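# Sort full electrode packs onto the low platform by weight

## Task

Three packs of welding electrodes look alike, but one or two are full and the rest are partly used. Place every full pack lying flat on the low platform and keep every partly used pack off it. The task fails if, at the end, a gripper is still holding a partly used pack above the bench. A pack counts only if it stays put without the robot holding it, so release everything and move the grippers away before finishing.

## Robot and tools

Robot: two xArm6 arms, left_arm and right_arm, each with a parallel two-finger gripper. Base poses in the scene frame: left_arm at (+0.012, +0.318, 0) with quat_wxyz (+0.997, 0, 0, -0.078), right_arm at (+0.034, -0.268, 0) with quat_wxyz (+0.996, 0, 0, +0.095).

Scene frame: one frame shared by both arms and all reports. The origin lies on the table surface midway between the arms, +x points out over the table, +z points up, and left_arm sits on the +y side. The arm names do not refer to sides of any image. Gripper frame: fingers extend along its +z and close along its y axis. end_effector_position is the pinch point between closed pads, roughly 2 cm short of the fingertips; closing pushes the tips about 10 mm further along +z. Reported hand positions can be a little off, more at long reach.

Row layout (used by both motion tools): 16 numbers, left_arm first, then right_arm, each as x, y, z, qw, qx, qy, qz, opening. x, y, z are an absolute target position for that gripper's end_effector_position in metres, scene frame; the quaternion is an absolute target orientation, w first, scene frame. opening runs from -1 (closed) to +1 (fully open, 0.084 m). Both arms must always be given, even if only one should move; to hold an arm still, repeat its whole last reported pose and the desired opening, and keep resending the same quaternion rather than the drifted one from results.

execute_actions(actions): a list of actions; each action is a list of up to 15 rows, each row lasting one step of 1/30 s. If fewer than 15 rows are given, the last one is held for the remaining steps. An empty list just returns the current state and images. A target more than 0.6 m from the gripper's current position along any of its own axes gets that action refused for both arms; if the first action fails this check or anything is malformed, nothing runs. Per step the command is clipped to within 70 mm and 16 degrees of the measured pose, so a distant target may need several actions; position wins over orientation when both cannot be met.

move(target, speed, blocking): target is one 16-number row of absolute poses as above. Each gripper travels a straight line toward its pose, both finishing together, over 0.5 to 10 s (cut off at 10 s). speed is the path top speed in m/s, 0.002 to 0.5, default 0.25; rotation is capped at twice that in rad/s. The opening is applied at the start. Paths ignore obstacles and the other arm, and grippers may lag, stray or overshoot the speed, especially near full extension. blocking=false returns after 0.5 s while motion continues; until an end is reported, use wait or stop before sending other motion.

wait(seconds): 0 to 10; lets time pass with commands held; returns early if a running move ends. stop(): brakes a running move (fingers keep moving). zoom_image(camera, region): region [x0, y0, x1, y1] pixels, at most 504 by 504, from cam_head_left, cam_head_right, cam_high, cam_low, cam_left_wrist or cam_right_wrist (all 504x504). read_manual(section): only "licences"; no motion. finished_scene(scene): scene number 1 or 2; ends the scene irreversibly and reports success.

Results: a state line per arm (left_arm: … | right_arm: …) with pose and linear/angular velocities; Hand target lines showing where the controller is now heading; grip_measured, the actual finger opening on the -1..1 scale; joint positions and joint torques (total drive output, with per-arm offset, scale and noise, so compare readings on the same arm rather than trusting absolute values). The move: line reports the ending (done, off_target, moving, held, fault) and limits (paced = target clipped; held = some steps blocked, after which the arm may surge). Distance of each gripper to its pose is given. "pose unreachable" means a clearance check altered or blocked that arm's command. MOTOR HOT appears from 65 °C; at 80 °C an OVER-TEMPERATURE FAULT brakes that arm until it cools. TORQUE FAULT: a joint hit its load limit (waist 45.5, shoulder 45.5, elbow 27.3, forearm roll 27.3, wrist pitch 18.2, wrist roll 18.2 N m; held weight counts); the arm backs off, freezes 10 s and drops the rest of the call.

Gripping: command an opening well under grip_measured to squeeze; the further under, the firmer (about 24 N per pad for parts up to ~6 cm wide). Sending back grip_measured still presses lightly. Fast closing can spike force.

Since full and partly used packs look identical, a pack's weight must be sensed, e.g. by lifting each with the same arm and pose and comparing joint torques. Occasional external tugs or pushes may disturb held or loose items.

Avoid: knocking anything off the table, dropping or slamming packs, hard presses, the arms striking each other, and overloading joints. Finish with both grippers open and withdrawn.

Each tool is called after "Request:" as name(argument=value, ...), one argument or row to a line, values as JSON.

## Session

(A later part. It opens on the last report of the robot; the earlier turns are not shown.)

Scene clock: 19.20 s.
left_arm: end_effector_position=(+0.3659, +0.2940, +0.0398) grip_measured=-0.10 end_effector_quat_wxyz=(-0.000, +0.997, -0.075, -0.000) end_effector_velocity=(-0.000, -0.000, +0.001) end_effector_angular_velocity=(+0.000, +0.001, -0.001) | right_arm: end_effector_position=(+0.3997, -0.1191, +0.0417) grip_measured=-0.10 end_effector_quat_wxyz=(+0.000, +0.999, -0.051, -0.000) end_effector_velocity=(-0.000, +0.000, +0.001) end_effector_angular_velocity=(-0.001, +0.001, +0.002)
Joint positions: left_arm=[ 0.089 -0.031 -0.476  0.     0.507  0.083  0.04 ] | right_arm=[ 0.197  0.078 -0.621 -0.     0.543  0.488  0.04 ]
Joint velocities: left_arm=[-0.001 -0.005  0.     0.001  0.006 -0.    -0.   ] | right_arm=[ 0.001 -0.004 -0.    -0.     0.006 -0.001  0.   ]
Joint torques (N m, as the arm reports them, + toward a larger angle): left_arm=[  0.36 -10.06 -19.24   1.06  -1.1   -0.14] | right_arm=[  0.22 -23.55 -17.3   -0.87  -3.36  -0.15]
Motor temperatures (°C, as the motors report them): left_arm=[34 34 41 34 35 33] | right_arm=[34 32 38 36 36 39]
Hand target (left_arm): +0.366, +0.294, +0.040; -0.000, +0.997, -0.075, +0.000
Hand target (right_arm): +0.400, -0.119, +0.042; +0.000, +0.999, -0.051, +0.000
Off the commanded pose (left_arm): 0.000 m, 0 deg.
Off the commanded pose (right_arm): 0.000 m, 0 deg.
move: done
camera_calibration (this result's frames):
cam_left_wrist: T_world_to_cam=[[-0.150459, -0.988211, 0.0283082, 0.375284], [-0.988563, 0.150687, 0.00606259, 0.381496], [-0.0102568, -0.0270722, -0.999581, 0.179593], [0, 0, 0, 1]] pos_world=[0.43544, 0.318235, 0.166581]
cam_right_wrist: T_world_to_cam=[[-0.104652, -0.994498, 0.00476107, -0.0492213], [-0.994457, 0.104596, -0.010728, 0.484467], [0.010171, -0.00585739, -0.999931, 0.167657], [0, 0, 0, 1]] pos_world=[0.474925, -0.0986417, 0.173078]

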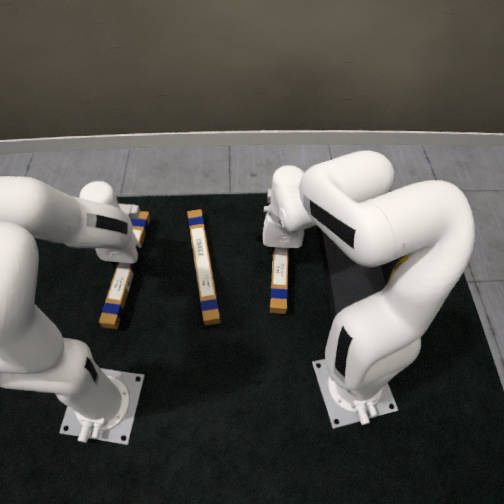

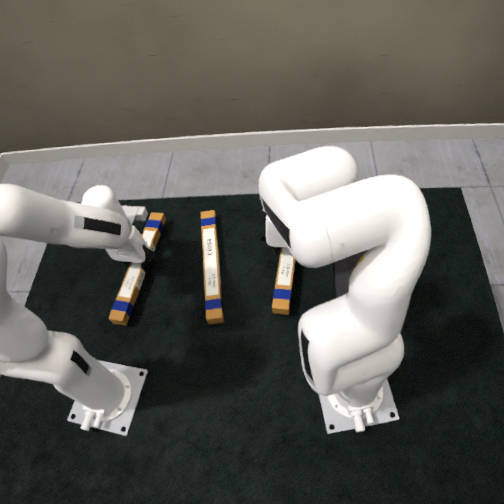

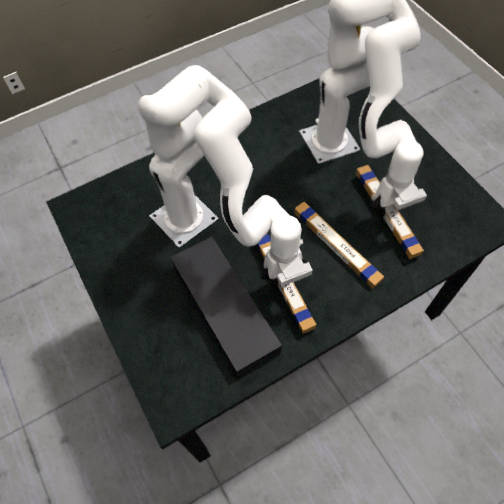

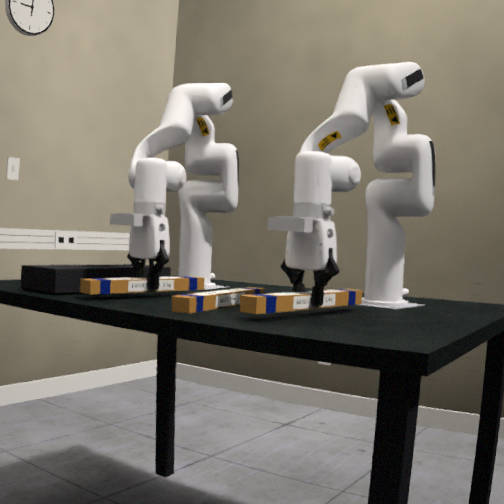

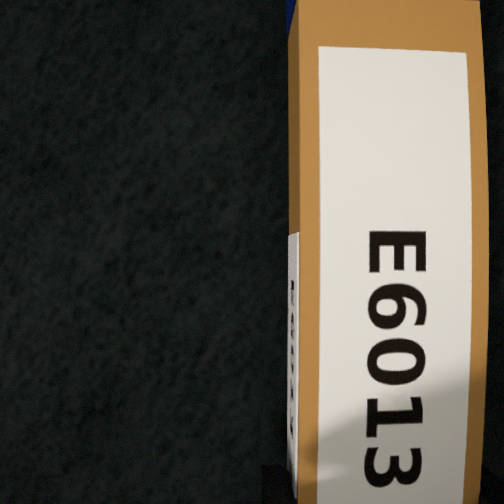

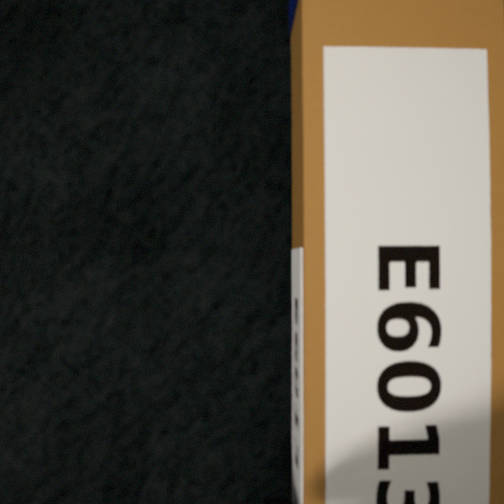

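Request:
move(
  target=[0.366,0.294,0.0255,0,0.9972,-0.075,0,-1,0.400,-0.125,0.08,0,0.9987,-0.051,0,-1],
  speed=0.08,
)

Request:
execute_actions(
  actions=[
    [[0.366,0.294,0.0255,0,0.9972,-0.075,0,0.7,0.400,-0.125,0.08,0,0.9987,-0.051,0,-1]],
  ],
)

Request:
move(
  target=[0.366,0.294,0.075,0,0.9972,-0.075,0,0.7,0.398,-0.15,0.115,0,1,0.008,0,-1],
  speed=0.15,
)

Request:
move(
  target=[0.375,0.094,0.07,0,0.997,0.077,0,1,0.395,-0.34,0.105,0,1,0.008,0,-1],
  speed=0.2,
)

Request:
zoom_image(
  camera="cam_low",
  region=[0,200,220,310],
)

Scene clock: 25.40 s.
left_arm: end_effector_position=(+0.3660, +0.2940, +0.0256) grip_measured=-0.10 end_effector_quat_wxyz=(+0.000, +0.997, -0.075, +0.000) end_effector_velocity=(-0.000, -0.000, -0.001) end_effector_angular_velocity=(+0.000, +0.001, -0.002) | right_arm: end_effector_position=(+0.3996, -0.1252, +0.0795) grip_measured=-0.10 end_effector_quat_wxyz=(+0.000, +0.999, -0.051, -0.000) end_effector_velocity=(+0.001, -0.000, +0.003) end_effector_angular_velocity=(+0.001, -0.003, -0.001)
Joint positions: left_arm=[ 0.089  0.017 -0.473 -0.     0.456  0.083  0.04 ] | right_arm=[ 0.183 -0.032 -0.632 -0.     0.665  0.475  0.04 ]
Joint velocities: left_arm=[-0.001  0.003  0.     0.001 -0.002  0.001  0.   ] | right_arm=[-0.002 -0.005 -0.003 -0.     0.006 -0.001 -0.   ]
Joint torques (N m, as the arm reports them, + toward a larger angle): left_arm=[  0.42 -10.38 -18.42   1.16  -1.16  -0.18] | right_arm=[  0.17 -22.07 -18.85  -0.87  -3.43   0.  ]
Motor temperatures (°C, as the motors report them): left_arm=[34 34 41 34 35 33] | right_arm=[34 32 38 36 36 39]
Hand target (left_arm): +0.366, +0.294, +0.026; +0.000, +0.997, -0.075, +0.000
Hand target (right_arm): +0.400, -0.125, +0.080; +0.000, +0.999, -0.051, +0.000
Off the commanded pose (left_arm): 0.000 m, 0 deg.
Off the commanded pose (right_arm): 0.001 m, 0 deg.
move: done
camera_calibration (this result's frames):
cam_left_wrist: T_world_to_cam=[[-0.150621, -0.988179, 0.0285465, 0.375653], [-0.988543, 0.150837, 0.00556198, 0.381663], [-0.00980211, -0.0273817, -0.999577, 0.16539], [0, 0, 0, 1]] pos_world=[0.435493, 0.318173, 0.152474]
cam_right_wrist: T_world_to_cam=[[-0.104722, -0.994489, 0.00506248, -0.055435], [-0.994451, 0.104664, -0.0105721, 0.48537], [0.00998394, -0.00614151, -0.999931, 0.20551], [0, 0, 0, 1]] pos_world=[0.47482, -0.104668, 0.210907]

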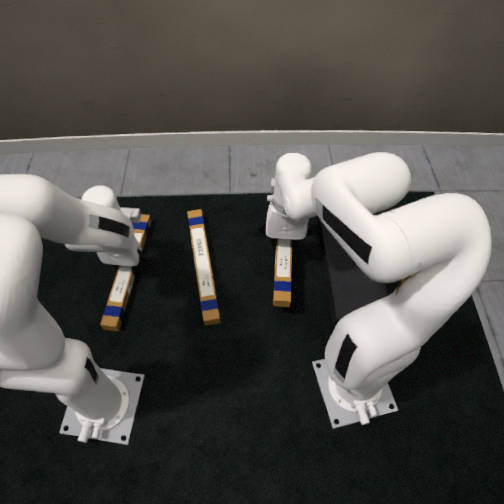

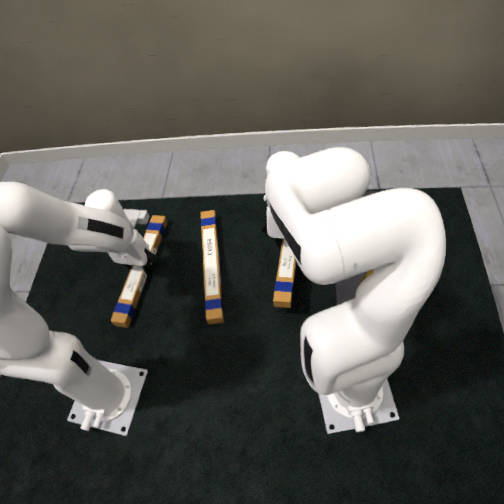

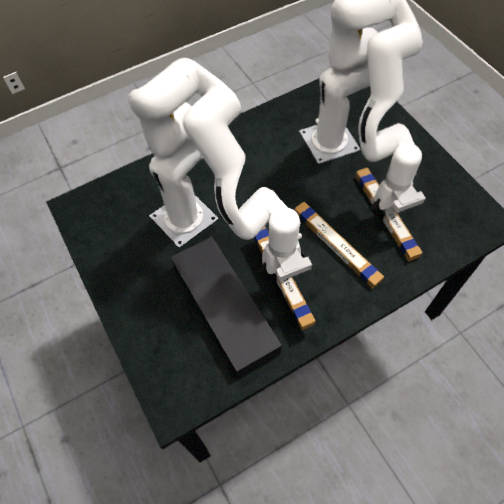

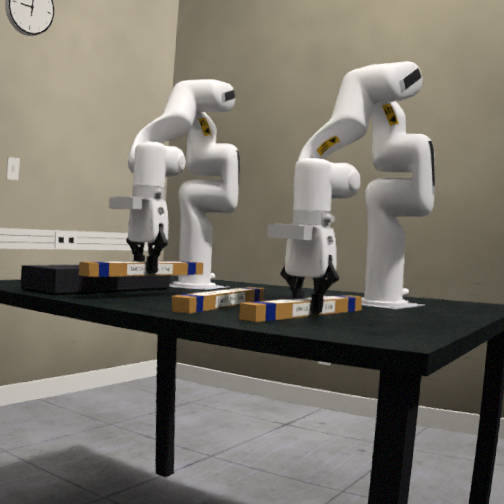

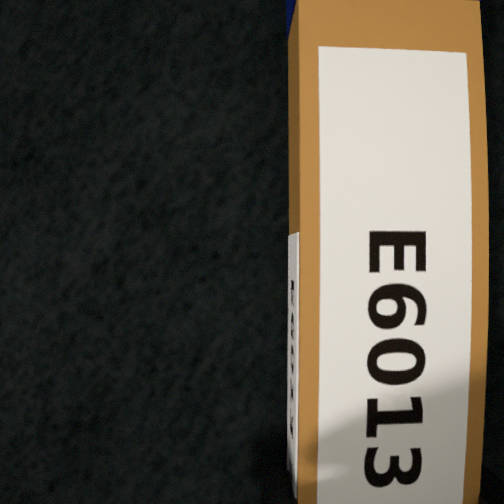

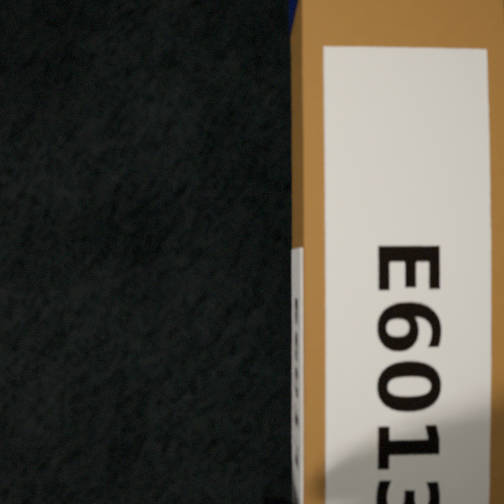

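Scene clock: 25.90 s.
left_arm: end_effector_position=(+0.3660, +0.2940, +0.0255) grip_measured=+0.70 end_effector_quat_wxyz=(+0.000, +0.997, -0.075, +0.000) end_effector_velocity=(-0.000, +0.000, -0.000) end_effector_angular_velocity=(+0.000, +0.001, -0.000) | right_arm: end_effector_position=(+0.4000, -0.1250, +0.0800) grip_measured=-0.10 end_effector_quat_wxyz=(+0.000, +0.999, -0.051, -0.000) end_effector_velocity=(+0.000, +0.000, +0.000) end_effector_angular_velocity=(+0.000, -0.000, -0.000)
Joint positions: left_arm=[ 0.089  0.018 -0.473  0.     0.455  0.083  0.073] | right_arm=[ 0.183 -0.033 -0.633 -0.     0.665  0.474  0.04 ]
Joint velocities: left_arm=[-0.     0.     0.     0.001  0.    -0.     0.   ] | right_arm=[ 0.    -0.    -0.001  0.     0.     0.     0.   ]
Joint torques (N m, as the arm reports them, + toward a larger angle): left_arm=[  0.3   -9.84 -17.49   0.96  -1.14  -0.2 ] | right_arm=[  0.01 -22.19 -18.74  -0.82  -3.38  -0.04]
Motor temperatures (°C, as the motors report them): left_arm=[34 34 41 34 35 33] | right_arm=[34 32 38 36 36 39]
Hand target (left_arm): +0.366, +0.294, +0.026; +0.000, +0.997, -0.075, -0.000
Hand target (right_arm): +0.400, -0.125, +0.080; +0.000, +0.999, -0.051, +0.000
Off the commanded pose (left_arm): 0.000 m, 0 deg.
Off the commanded pose (right_arm): 0.000 m, 0 deg.
camera_calibration (this result's frames):
cam_left_wrist: T_world_to_cam=[[-0.150551, -0.988194, 0.0284213, 0.375677], [-0.988553, 0.150769, 0.00566642, 0.381677], [-0.00988457, -0.0272429, -0.99958, 0.165283], [0, 0, 0, 1]] pos_world=[0.4355, 0.318199, 0.152374]
cam_right_wrist: T_world_to_cam=[[-0.104579, -0.994507, 0.00437789, -0.0552113], [-0.994459, 0.104525, -0.0112551, 0.485765], [0.0107357, -0.00553068, -0.999927, 0.205757], [0, 0, 0, 1]] pos_world=[0.47509, -0.104544, 0.211451]

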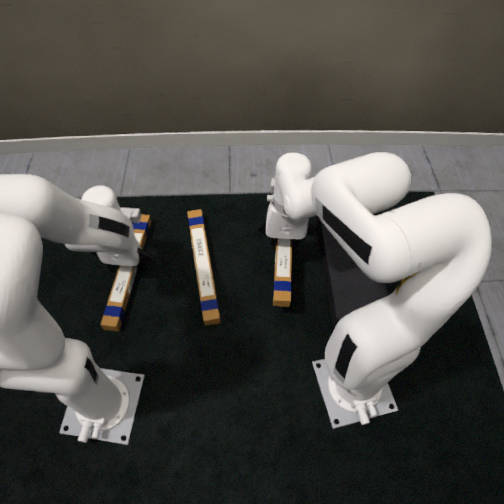

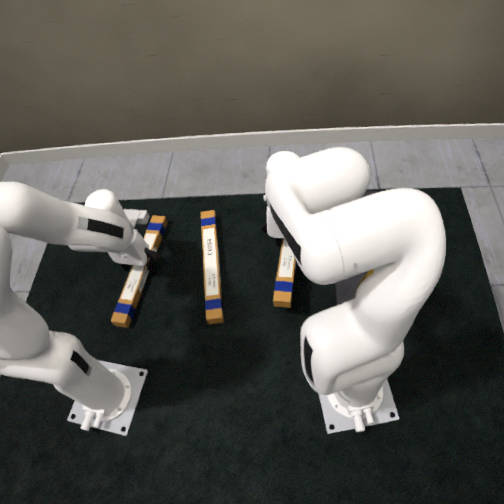

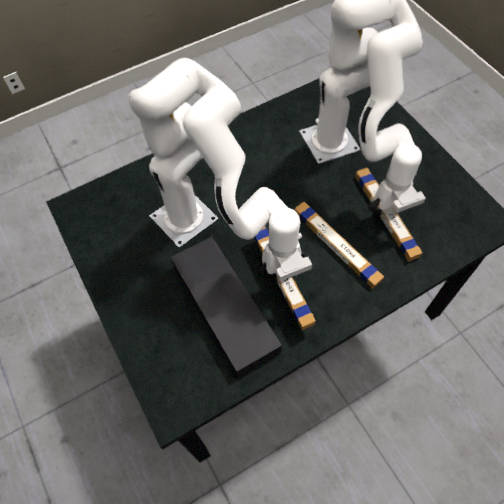

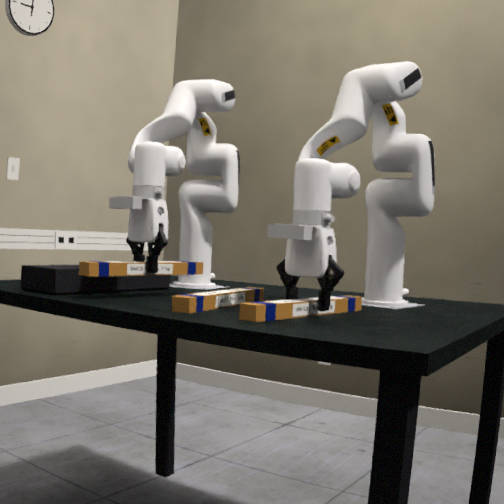

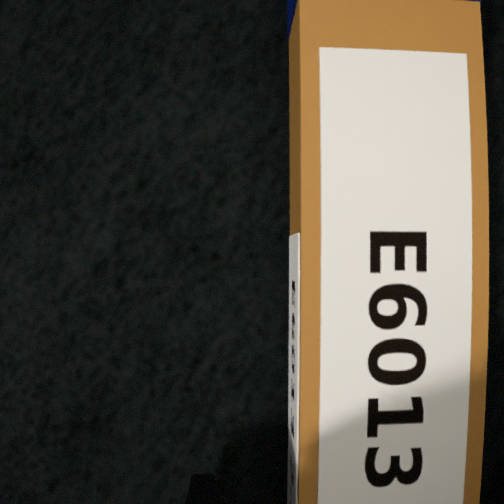

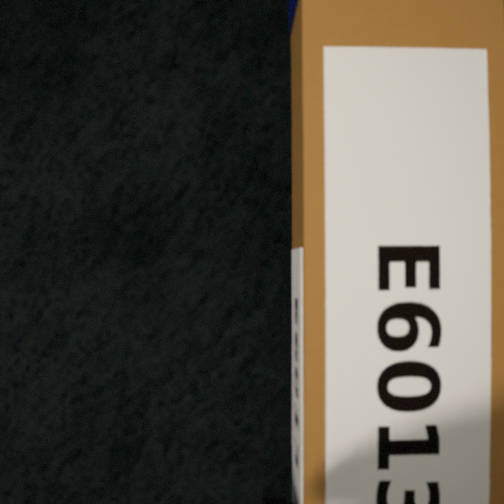

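Scene clock: 26.80 s.
left_arm: end_effector_position=(+0.3659, +0.2941, +0.0746) grip_measured=+0.70 end_effector_quat_wxyz=(-0.000, +0.997, -0.075, -0.000) end_effector_velocity=(+0.001, -0.000, +0.003) end_effector_angular_velocity=(-0.000, -0.002, -0.000) | right_arm: end_effector_position=(+0.3977, -0.1501, +0.1146) grip_measured=-0.10 end_effector_quat_wxyz=(+0.000, +1.000, +0.008, -0.000) end_effector_velocity=(+0.001, -0.001, +0.002) end_effector_angular_velocity=(+0.002, -0.003, +0.003)
Joint positions: left_arm=[ 0.089 -0.139 -0.495  0.001  0.635  0.083  0.073] | right_arm=[ 0.124 -0.148 -0.628 -0.001  0.777  0.298  0.04 ]
Joint velocities: left_arm=[-0.    -0.007 -0.002 -0.     0.008  0.    -0.   ] | right_arm=[-0.003 -0.005 -0.002  0.002  0.004 -0.007  0.   ]
Joint torques (N m, as the arm reports them, + toward a larger angle): left_arm=[  0.28  -9.06 -20.27   1.09  -1.12  -0.22] | right_arm=[  0.2  -20.51 -20.01  -0.81  -3.35  -0.08]
Motor temperatures (°C, as the motors report them): left_arm=[34 34 41 34 35 33] | right_arm=[34 32 38 36 36 39]
Hand target (left_arm): +0.366, +0.294, +0.075; -0.000, +0.997, -0.075, -0.000
Hand target (right_arm): +0.398, -0.150, +0.115; +0.000, +1.000, +0.008, +0.000
Off the commanded pose (left_arm): 0.000 m, 0 deg.
Off the commanded pose (right_arm): 0.001 m, 0 deg.
move: done
camera_calibration (this result's frames):
cam_left_wrist: T_world_to_cam=[[-0.150259, -0.988249, 0.0280232, 0.374346], [-0.988589, 0.150495, 0.00650662, 0.381271], [-0.0106475, -0.0267258, -0.999586, 0.21441], [0, 0, 0, 1]] pos_world=[0.435452, 0.318298, 0.20135]
cam_right_wrist: T_world_to_cam=[[0.0128282, -0.999905, 0.005071, -0.1281], [-0.999859, -0.0128821, -0.010743, 0.470927], [0.0108073, -0.00493248, -0.999929, 0.240332], [0, 0, 0, 1]] pos_world=[0.469907, -0.120836, 0.246024]

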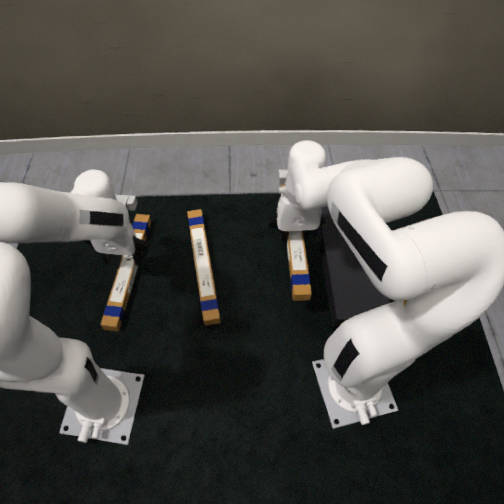

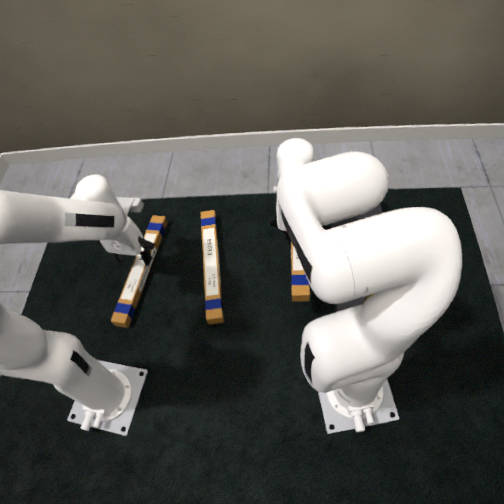

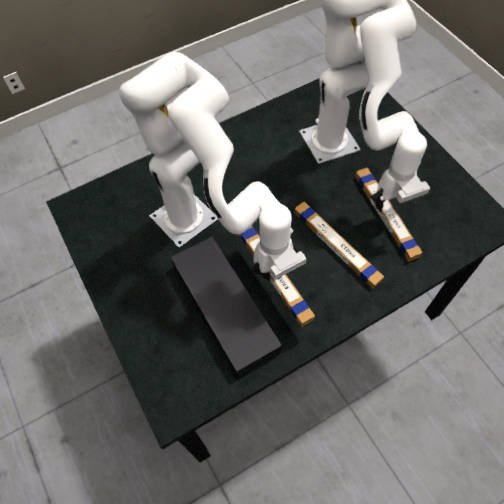

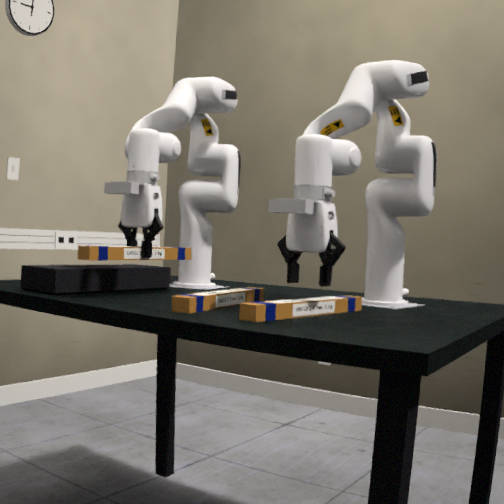

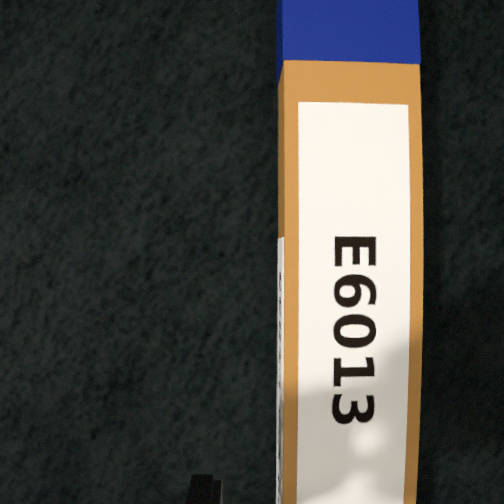

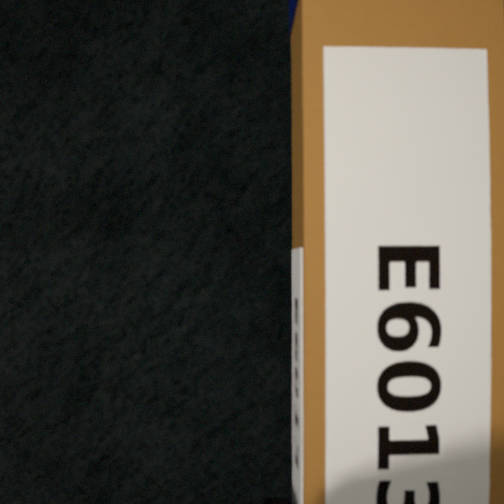

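Scene clock: 28.37 s.
left_arm: end_effector_position=(+0.3751, +0.0946, +0.0699) grip_measured=+1.00 end_effector_quat_wxyz=(-0.000, +0.997, +0.077, +0.001) end_effector_velocity=(+0.001, -0.002, +0.000) end_effector_angular_velocity=(+0.003, -0.001, +0.002) | right_arm: end_effector_position=(+0.3942, -0.3400, +0.1050) grip_measured=-0.10 end_effector_quat_wxyz=(+0.001, +1.000, +0.008, -0.000) end_effector_velocity=(-0.000, -0.002, -0.000) end_effector_angular_velocity=(+0.001, +0.000, -0.000)
Joint positions: left_arm=[-0.396  0.092 -0.749  0.002  0.656 -0.707  0.084] | right_arm=[-0.387 -0.177 -0.566 -0.003  0.743 -0.212  0.04 ]
Joint velocities: left_arm=[-0.004  0.005 -0.007  0.005  0.003 -0.01  -0.   ] | right_arm=[-0.006  0.002 -0.002  0.001 -0.    -0.007  0.   ]
Joint torques (N m, as the arm reports them, + toward a larger angle): left_arm=[  0.46 -12.13 -20.65   1.07  -1.08  -0.18] | right_arm=[  0.04 -19.46 -19.54  -0.96  -3.27  -0.11]
Motor temperatures (°C, as the motors report them): left_arm=[34 34 41 34 35 33] | right_arm=[34 32 39 36 36 39]
Hand target (left_arm): +0.375, +0.094, +0.070; -0.000, +0.997, +0.077, +0.001
Hand target (right_arm): +0.394, -0.340, +0.105; +0.001, +1.000, +0.008, -0.000
Off the commanded pose (left_arm): 0.001 m, 0 deg.
Off the commanded pose (right_arm): 0.001 m, 0 deg.
move: done
camera_calibration (this result's frames):
cam_left_wrist: T_world_to_cam=[[0.152539, -0.987901, 0.0279905, 0.0650433], [-0.988297, -0.152474, 0.00446274, 0.4491], [-0.000140935, -0.0283436, -0.999598, 0.200766], [0, 0, 0, 1]] pos_world=[0.433951, 0.138423, 0.19686]
cam_right_wrist: T_world_to_cam=[[0.0137689, -0.999886, 0.00622889, -0.318443], [-0.999849, -0.0138337, -0.0104841, 0.464596], [0.0105691, -0.0060836, -0.999926, 0.229496], [0, 0, 0, 1]] pos_world=[0.466485, -0.310584, 0.236333]

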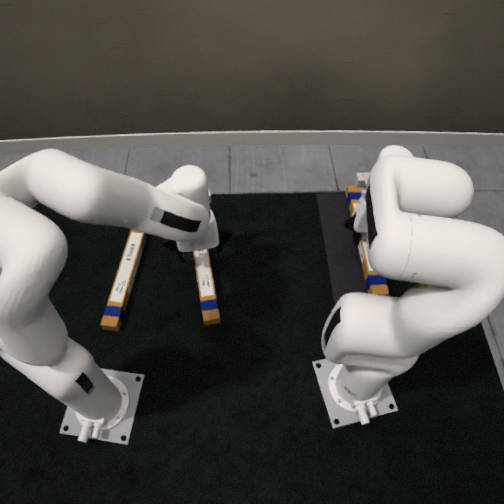

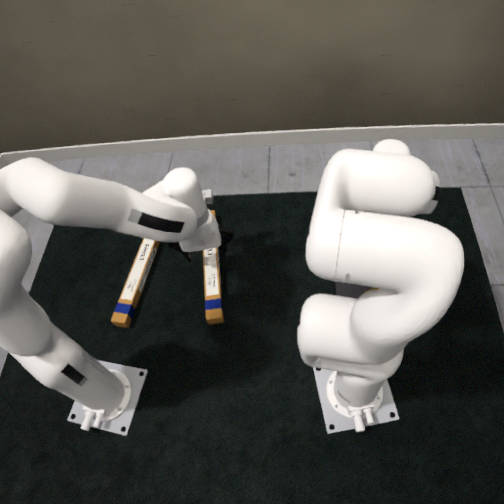

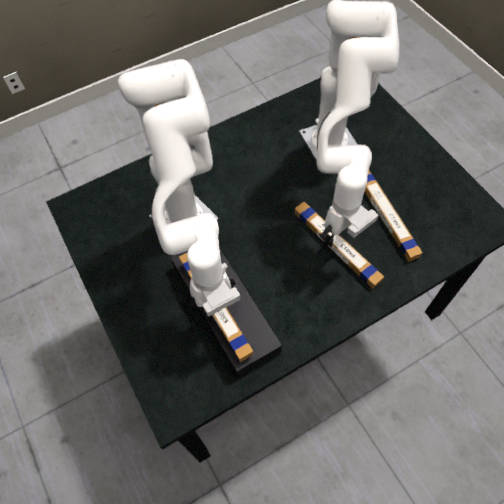

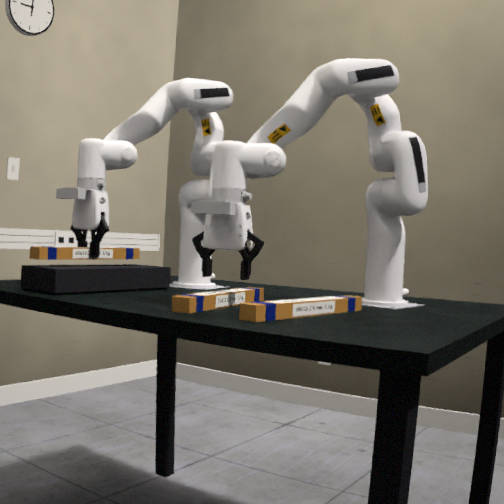

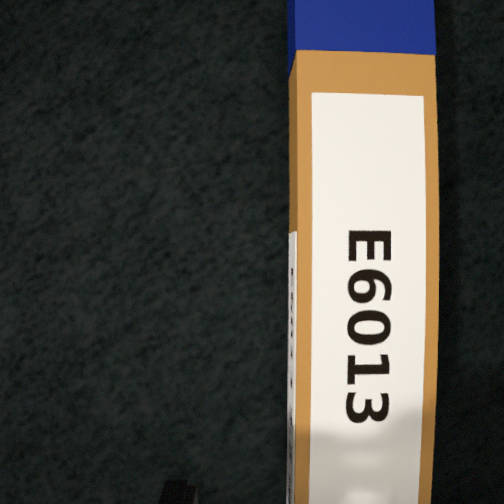

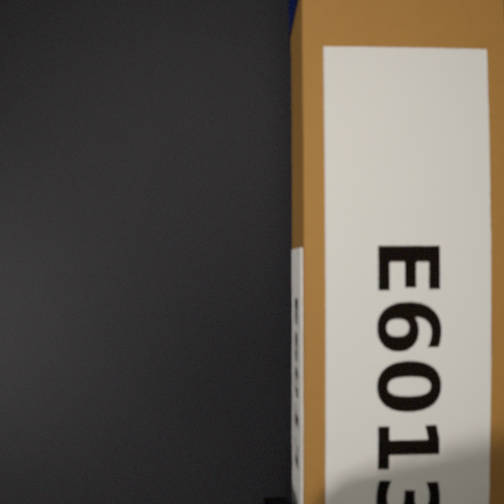

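Region (0, 200, 220, 310) of cam_low's 504x504 image, scaled by 2.291, with more detail than that image has.

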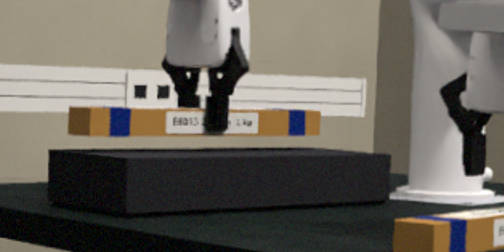

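Request:
move(
  target=[0.377,0.091,0.025,0,0.9972,0.075,0,0.4,0.392,-0.34,0.0865,0,1,0.008,0,-1],
  speed=0.07,
)

Request:
execute_actions(
  actions=[
    [[0.377,0.091,0.025,0,0.9972,0.075,0,-0.5,0.392,-0.34,0.0865,0,1,0.008,0,0.6]],
    [[0.377,0.091,0.025,0,0.9972,0.075,0,-1,0.392,-0.34,0.0865,0,1,0.008,0,0.6]],
  ],
)

Request:
move(
  target=[0.377,0.091,0.04,0,0.9972,0.075,0,-1,0.392,-0.34,0.16,0,1,0.008,0,0.6],
  speed=0.15,
)

Scene clock: 33.33 s.
left_arm: end_effector_position=(+0.3770, +0.0909, +0.0254) grip_measured=+0.39 end_effector_quat_wxyz=(+0.000, +0.997, +0.075, +0.000) end_effector_velocity=(-0.001, -0.000, -0.003) end_effector_angular_velocity=(+0.001, +0.002, -0.001) | right_arm: end_effector_position=(+0.3928, -0.3401, +0.0874) grip_measured=-0.10 end_effector_quat_wxyz=(+0.000, +1.000, +0.008, +0.001) end_effector_velocity=(-0.000, +0.000, -0.001) end_effector_angular_velocity=(+0.000, +0.000, +0.001)
Joint positions: left_arm=[-0.4    0.218 -0.747 -0.001  0.529 -0.705  0.061] | right_arm=[-0.389 -0.139 -0.541  0.     0.678 -0.216  0.04 ]
Joint velocities: left_arm=[-0.001  0.007 -0.    -0.    -0.004 -0.     0.   ] | right_arm=[ 0.     0.001  0.002  0.    -0.003 -0.001  0.   ]
Joint torques (N m, as the arm reports them, + toward a larger angle): left_arm=[  0.53 -13.44 -18.87   1.02  -1.01  -0.19] | right_arm=[  0.14 -16.22 -16.46  -0.75  -3.55  -0.12]
Motor temperatures (°C, as the motors report them): left_arm=[34 34 41 34 35 33] | right_arm=[34 32 39 36 37 39]
Hand target (left_arm): +0.377, +0.091, +0.025; +0.000, +0.997, +0.075, -0.000
Hand target (right_arm): +0.392, -0.340, +0.086; -0.000, +1.000, +0.008, +0.000
Off the commanded pose (left_arm): 0.000 m, 0 deg.
Off the commanded pose (right_arm): 0.001 m, 0 deg.
move: done
camera_calibration (this result's frames):
cam_left_wrist: T_world_to_cam=[[0.148283, -0.988519, 0.0290155, 0.0639755], [-0.988944, -0.148183, 0.00558139, 0.450463], [-0.0012177, -0.0295224, -0.999563, 0.15661], [0, 0, 0, 1]] pos_world=[0.436187, 0.134616, 0.152172]
cam_right_wrist: T_world_to_cam=[[0.0133674, -0.999899, 0.00475489, -0.318129], [-0.999818, -0.0134308, -0.0135684, 0.463411], [0.0136309, -0.00457265, -0.999897, 0.211279], [0, 0, 0, 1]] pos_world=[0.464699, -0.310906, 0.219057]

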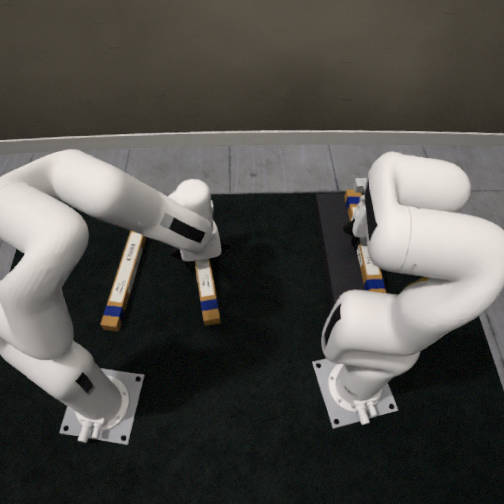

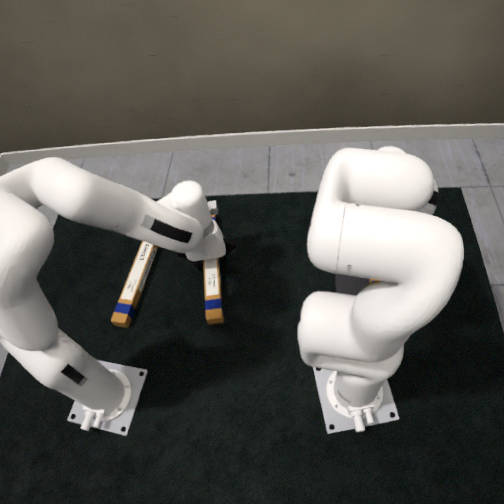

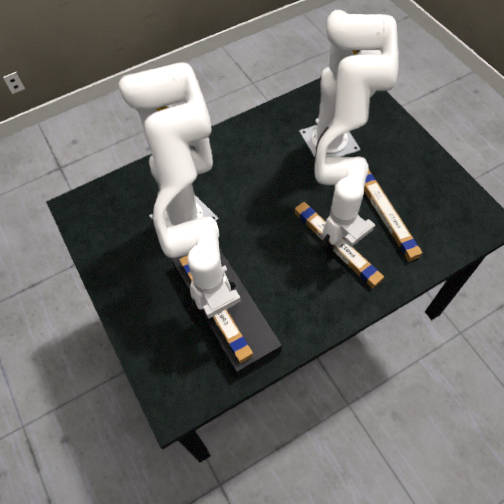

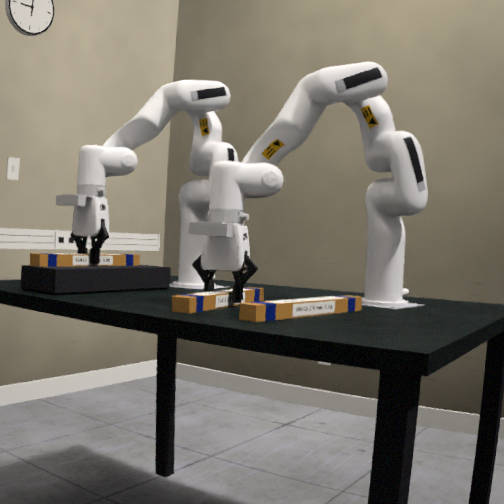

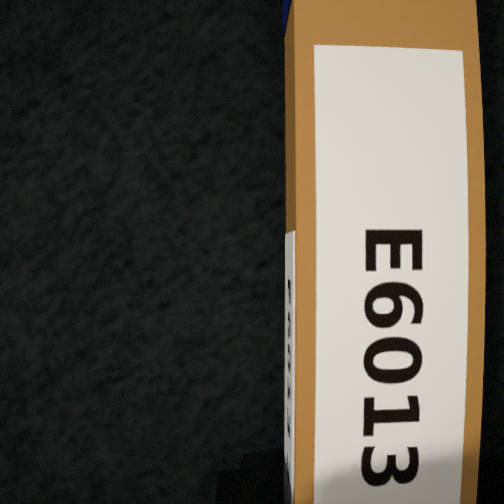

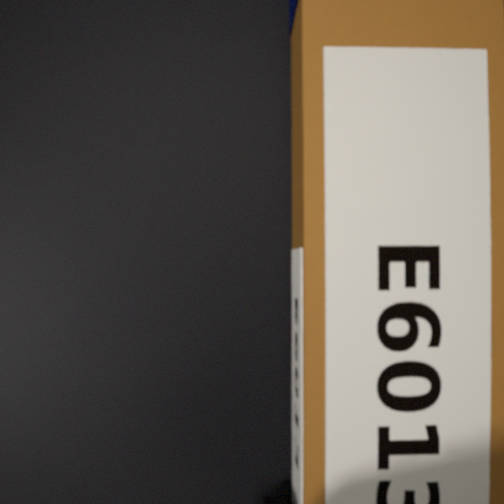

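Scene clock: 34.33 s.
left_arm: end_effector_position=(+0.3770, +0.0910, +0.0251) grip_measured=-0.10 end_effector_quat_wxyz=(+0.000, +0.997, +0.075, +0.000) end_effector_velocity=(-0.000, -0.001, +0.000) end_effector_angular_velocity=(-0.001, -0.000, -0.002) | right_arm: end_effector_position=(+0.3920, -0.3400, +0.0865) grip_measured=+0.59 end_effector_quat_wxyz=(+0.000, +1.000, +0.008, +0.000) end_effector_velocity=(-0.001, +0.001, -0.001) end_effector_angular_velocity=(+0.000, +0.002, +0.001)
Joint positions: left_arm=[-0.4    0.219 -0.748  0.     0.529 -0.706  0.04 ] | right_arm=[-0.389 -0.138 -0.54   0.     0.678 -0.215  0.069]
Joint velocities: left_arm=[-0.002 -0.001  0.    -0.    -0.    -0.     0.   ] | right_arm=[ 0.001  0.     0.001 -0.     0.     0.    -0.   ]
Joint torques (N m, as the arm reports them, + toward a larger angle): left_arm=[  0.15 -11.62 -18.67   0.86  -1.72  -0.31] | right_arm=[  0.17 -15.81 -15.12  -0.76  -2.29  -0.11]
Motor temperatures (°C, as the motors report them): left_arm=[34 34 41 34 35 33] | right_arm=[34 32 39 36 37 39]
Hand target (left_arm): +0.377, +0.091, +0.025; +0.000, +0.997, +0.075, -0.000
Hand target (right_arm): +0.392, -0.340, +0.086; -0.000, +1.000, +0.008, +0.000
Off the commanded pose (left_arm): 0.000 m, 0 deg.
Off the commanded pose (right_arm): 0.000 m, 0 deg.
camera_calibration (this result's frames):
cam_left_wrist: T_world_to_cam=[[0.148511, -0.9885, 0.0285039, 0.0640082], [-0.98891, -0.148408, 0.00570611, 0.450509], [-0.0014103, -0.0290352, -0.999577, 0.156405], [0, 0, 0, 1]] pos_world=[0.436227, 0.134672, 0.151944]
cam_right_wrist: T_world_to_cam=[[0.0132729, -0.999902, 0.00435151, -0.317918], [-0.999847, -0.0133213, -0.0113038, 0.462421], [0.0113607, -0.00420081, -0.999927, 0.21138], [0, 0, 0, 1]] pos_world=[0.464169, -0.310839, 0.217975]

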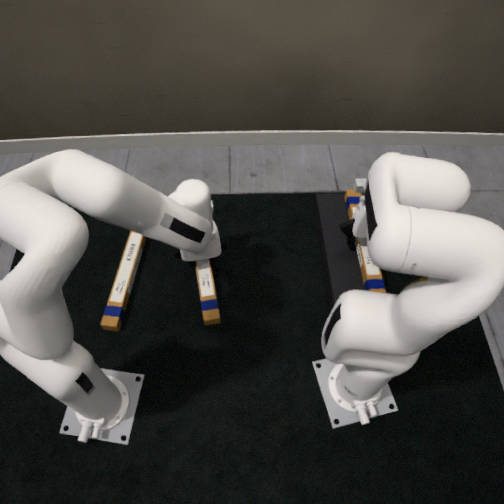

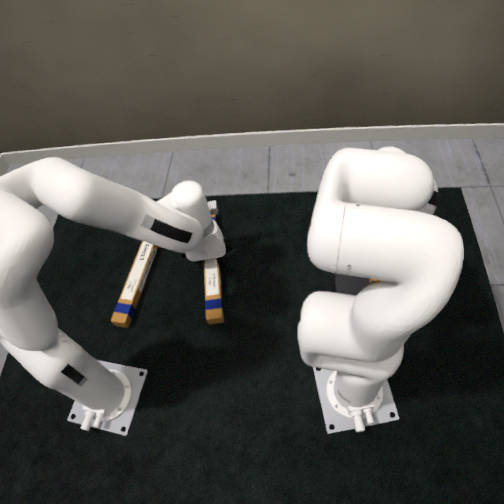

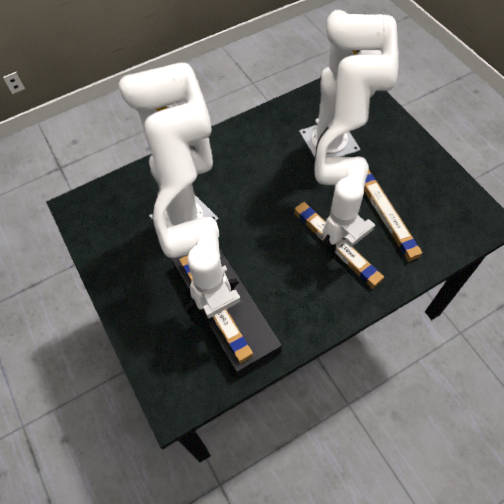

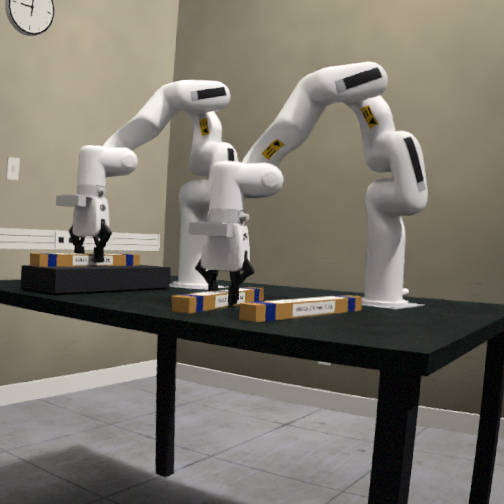

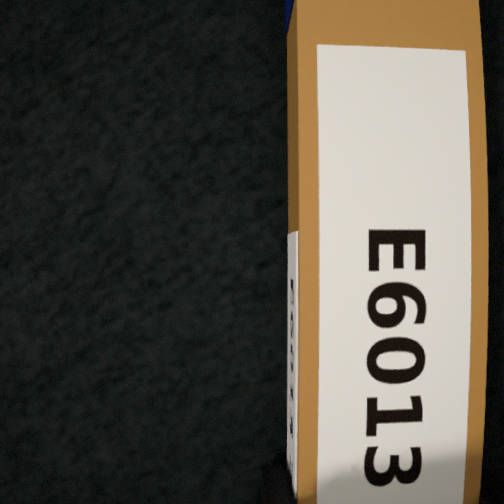

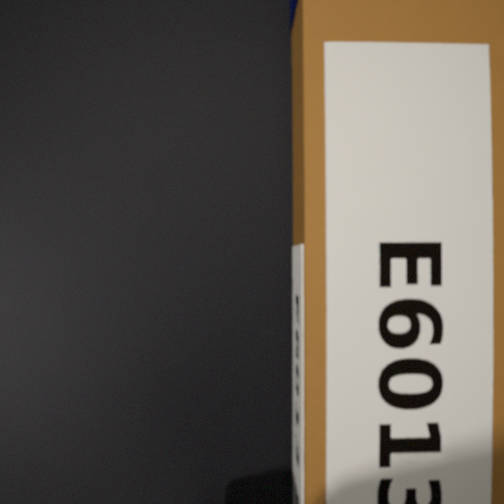

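Scene clock: 35.30 s.
left_arm: end_effector_position=(+0.3769, +0.0911, +0.0398) grip_measured=-0.10 end_effector_quat_wxyz=(-0.000, +0.997, +0.075, -0.000) end_effector_velocity=(+0.001, -0.001, +0.002) end_effector_angular_velocity=(-0.002, -0.003, +0.000) | right_arm: end_effector_position=(+0.3916, -0.3401, +0.1594) grip_measured=+0.59 end_effector_quat_wxyz=(+0.000, +1.000, +0.008, -0.000) end_effector_velocity=(+0.000, +0.000, +0.003) end_effector_angular_velocity=(-0.001, -0.001, +0.002)
Joint positions: left_arm=[-0.4    0.179 -0.75   0.     0.572 -0.706  0.04 ] | right_arm=[-0.389 -0.295 -0.631 -0.001  0.927 -0.215  0.069]
Joint velocities: left_arm=[ 0.    -0.002 -0.001 -0.001  0.     0.     0.   ] | right_arm=[ 0.001 -0.005 -0.005 -0.     0.009 -0.     0.   ]
Joint torques (N m, as the arm reports them, + toward a larger angle): left_arm=[  0.3  -15.48 -23.11   0.89  -1.52  -0.26] | right_arm=[  0.07 -14.4  -16.89  -0.78  -2.27  -0.08]
Motor temperatures (°C, as the motors report them): left_arm=[34 34 41 34 35 33] | right_arm=[34 32 39 36 37 39]
Hand target (left_arm): +0.377, +0.091, +0.040; -0.000, +0.997, +0.075, +0.000
Hand target (right_arm): +0.392, -0.340, +0.160; +0.000, +1.000, +0.008, -0.000
Off the commanded pose (left_arm): 0.000 m, 0 deg.
Off the commanded pose (right_arm): 0.001 m, 0 deg.
move: done
camera_calibration (this result's frames):
cam_left_wrist: T_world_to_cam=[[0.148552, -0.988505, 0.0281172, 0.0636815], [-0.988903, -0.148441, 0.0059951, 0.450328], [-0.00175244, -0.0286958, -0.999587, 0.171219], [0, 0, 0, 1]] pos_world=[0.43617, 0.13471, 0.166658]
cam_right_wrist: T_world_to_cam=[[0.0128289, -0.999907, 0.00457742, -0.31815], [-0.999864, -0.0128757, -0.0103428, 0.462811], [0.0104008, -0.00444411, -0.999936, 0.2846], [0, 0, 0, 1]] pos_world=[0.46387, -0.310897, 0.290824]

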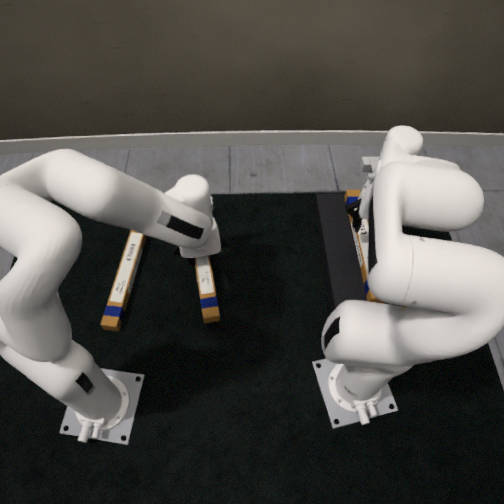

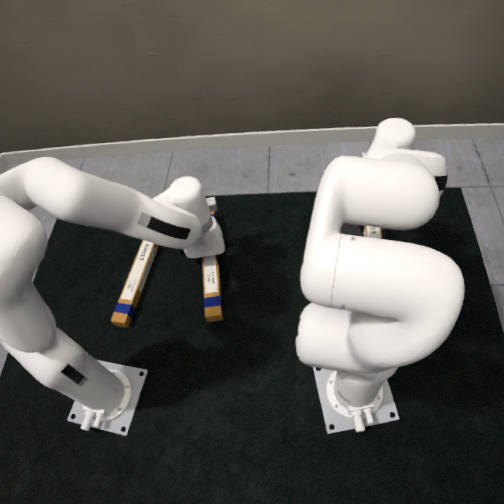

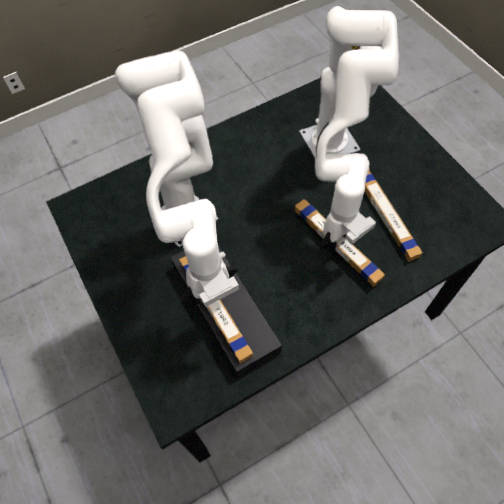

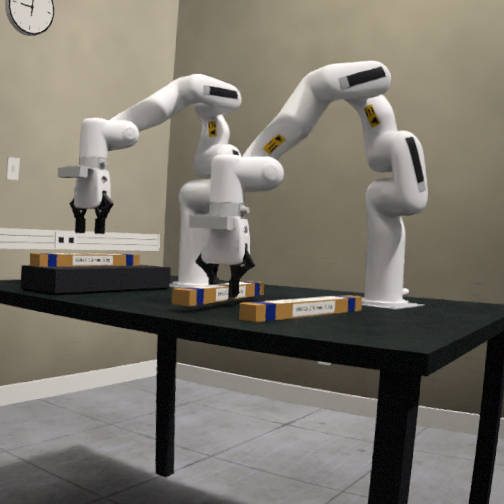

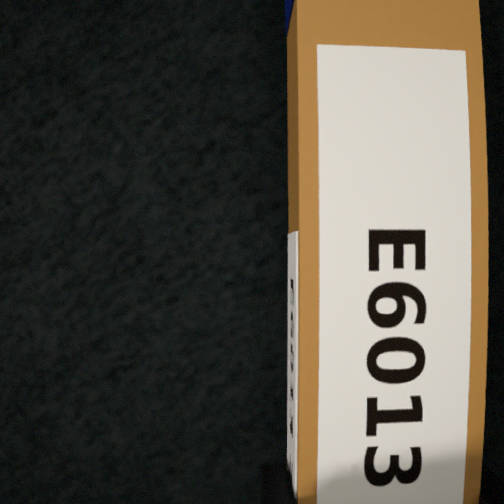

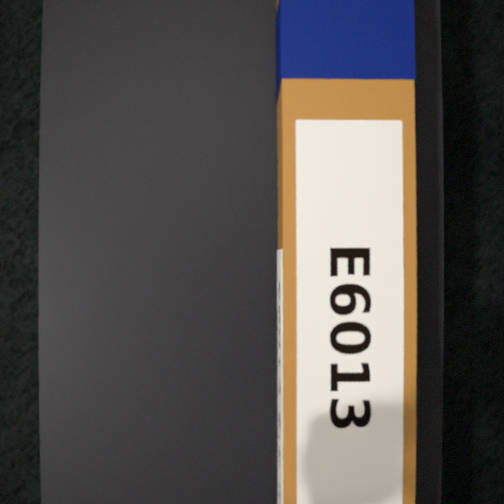

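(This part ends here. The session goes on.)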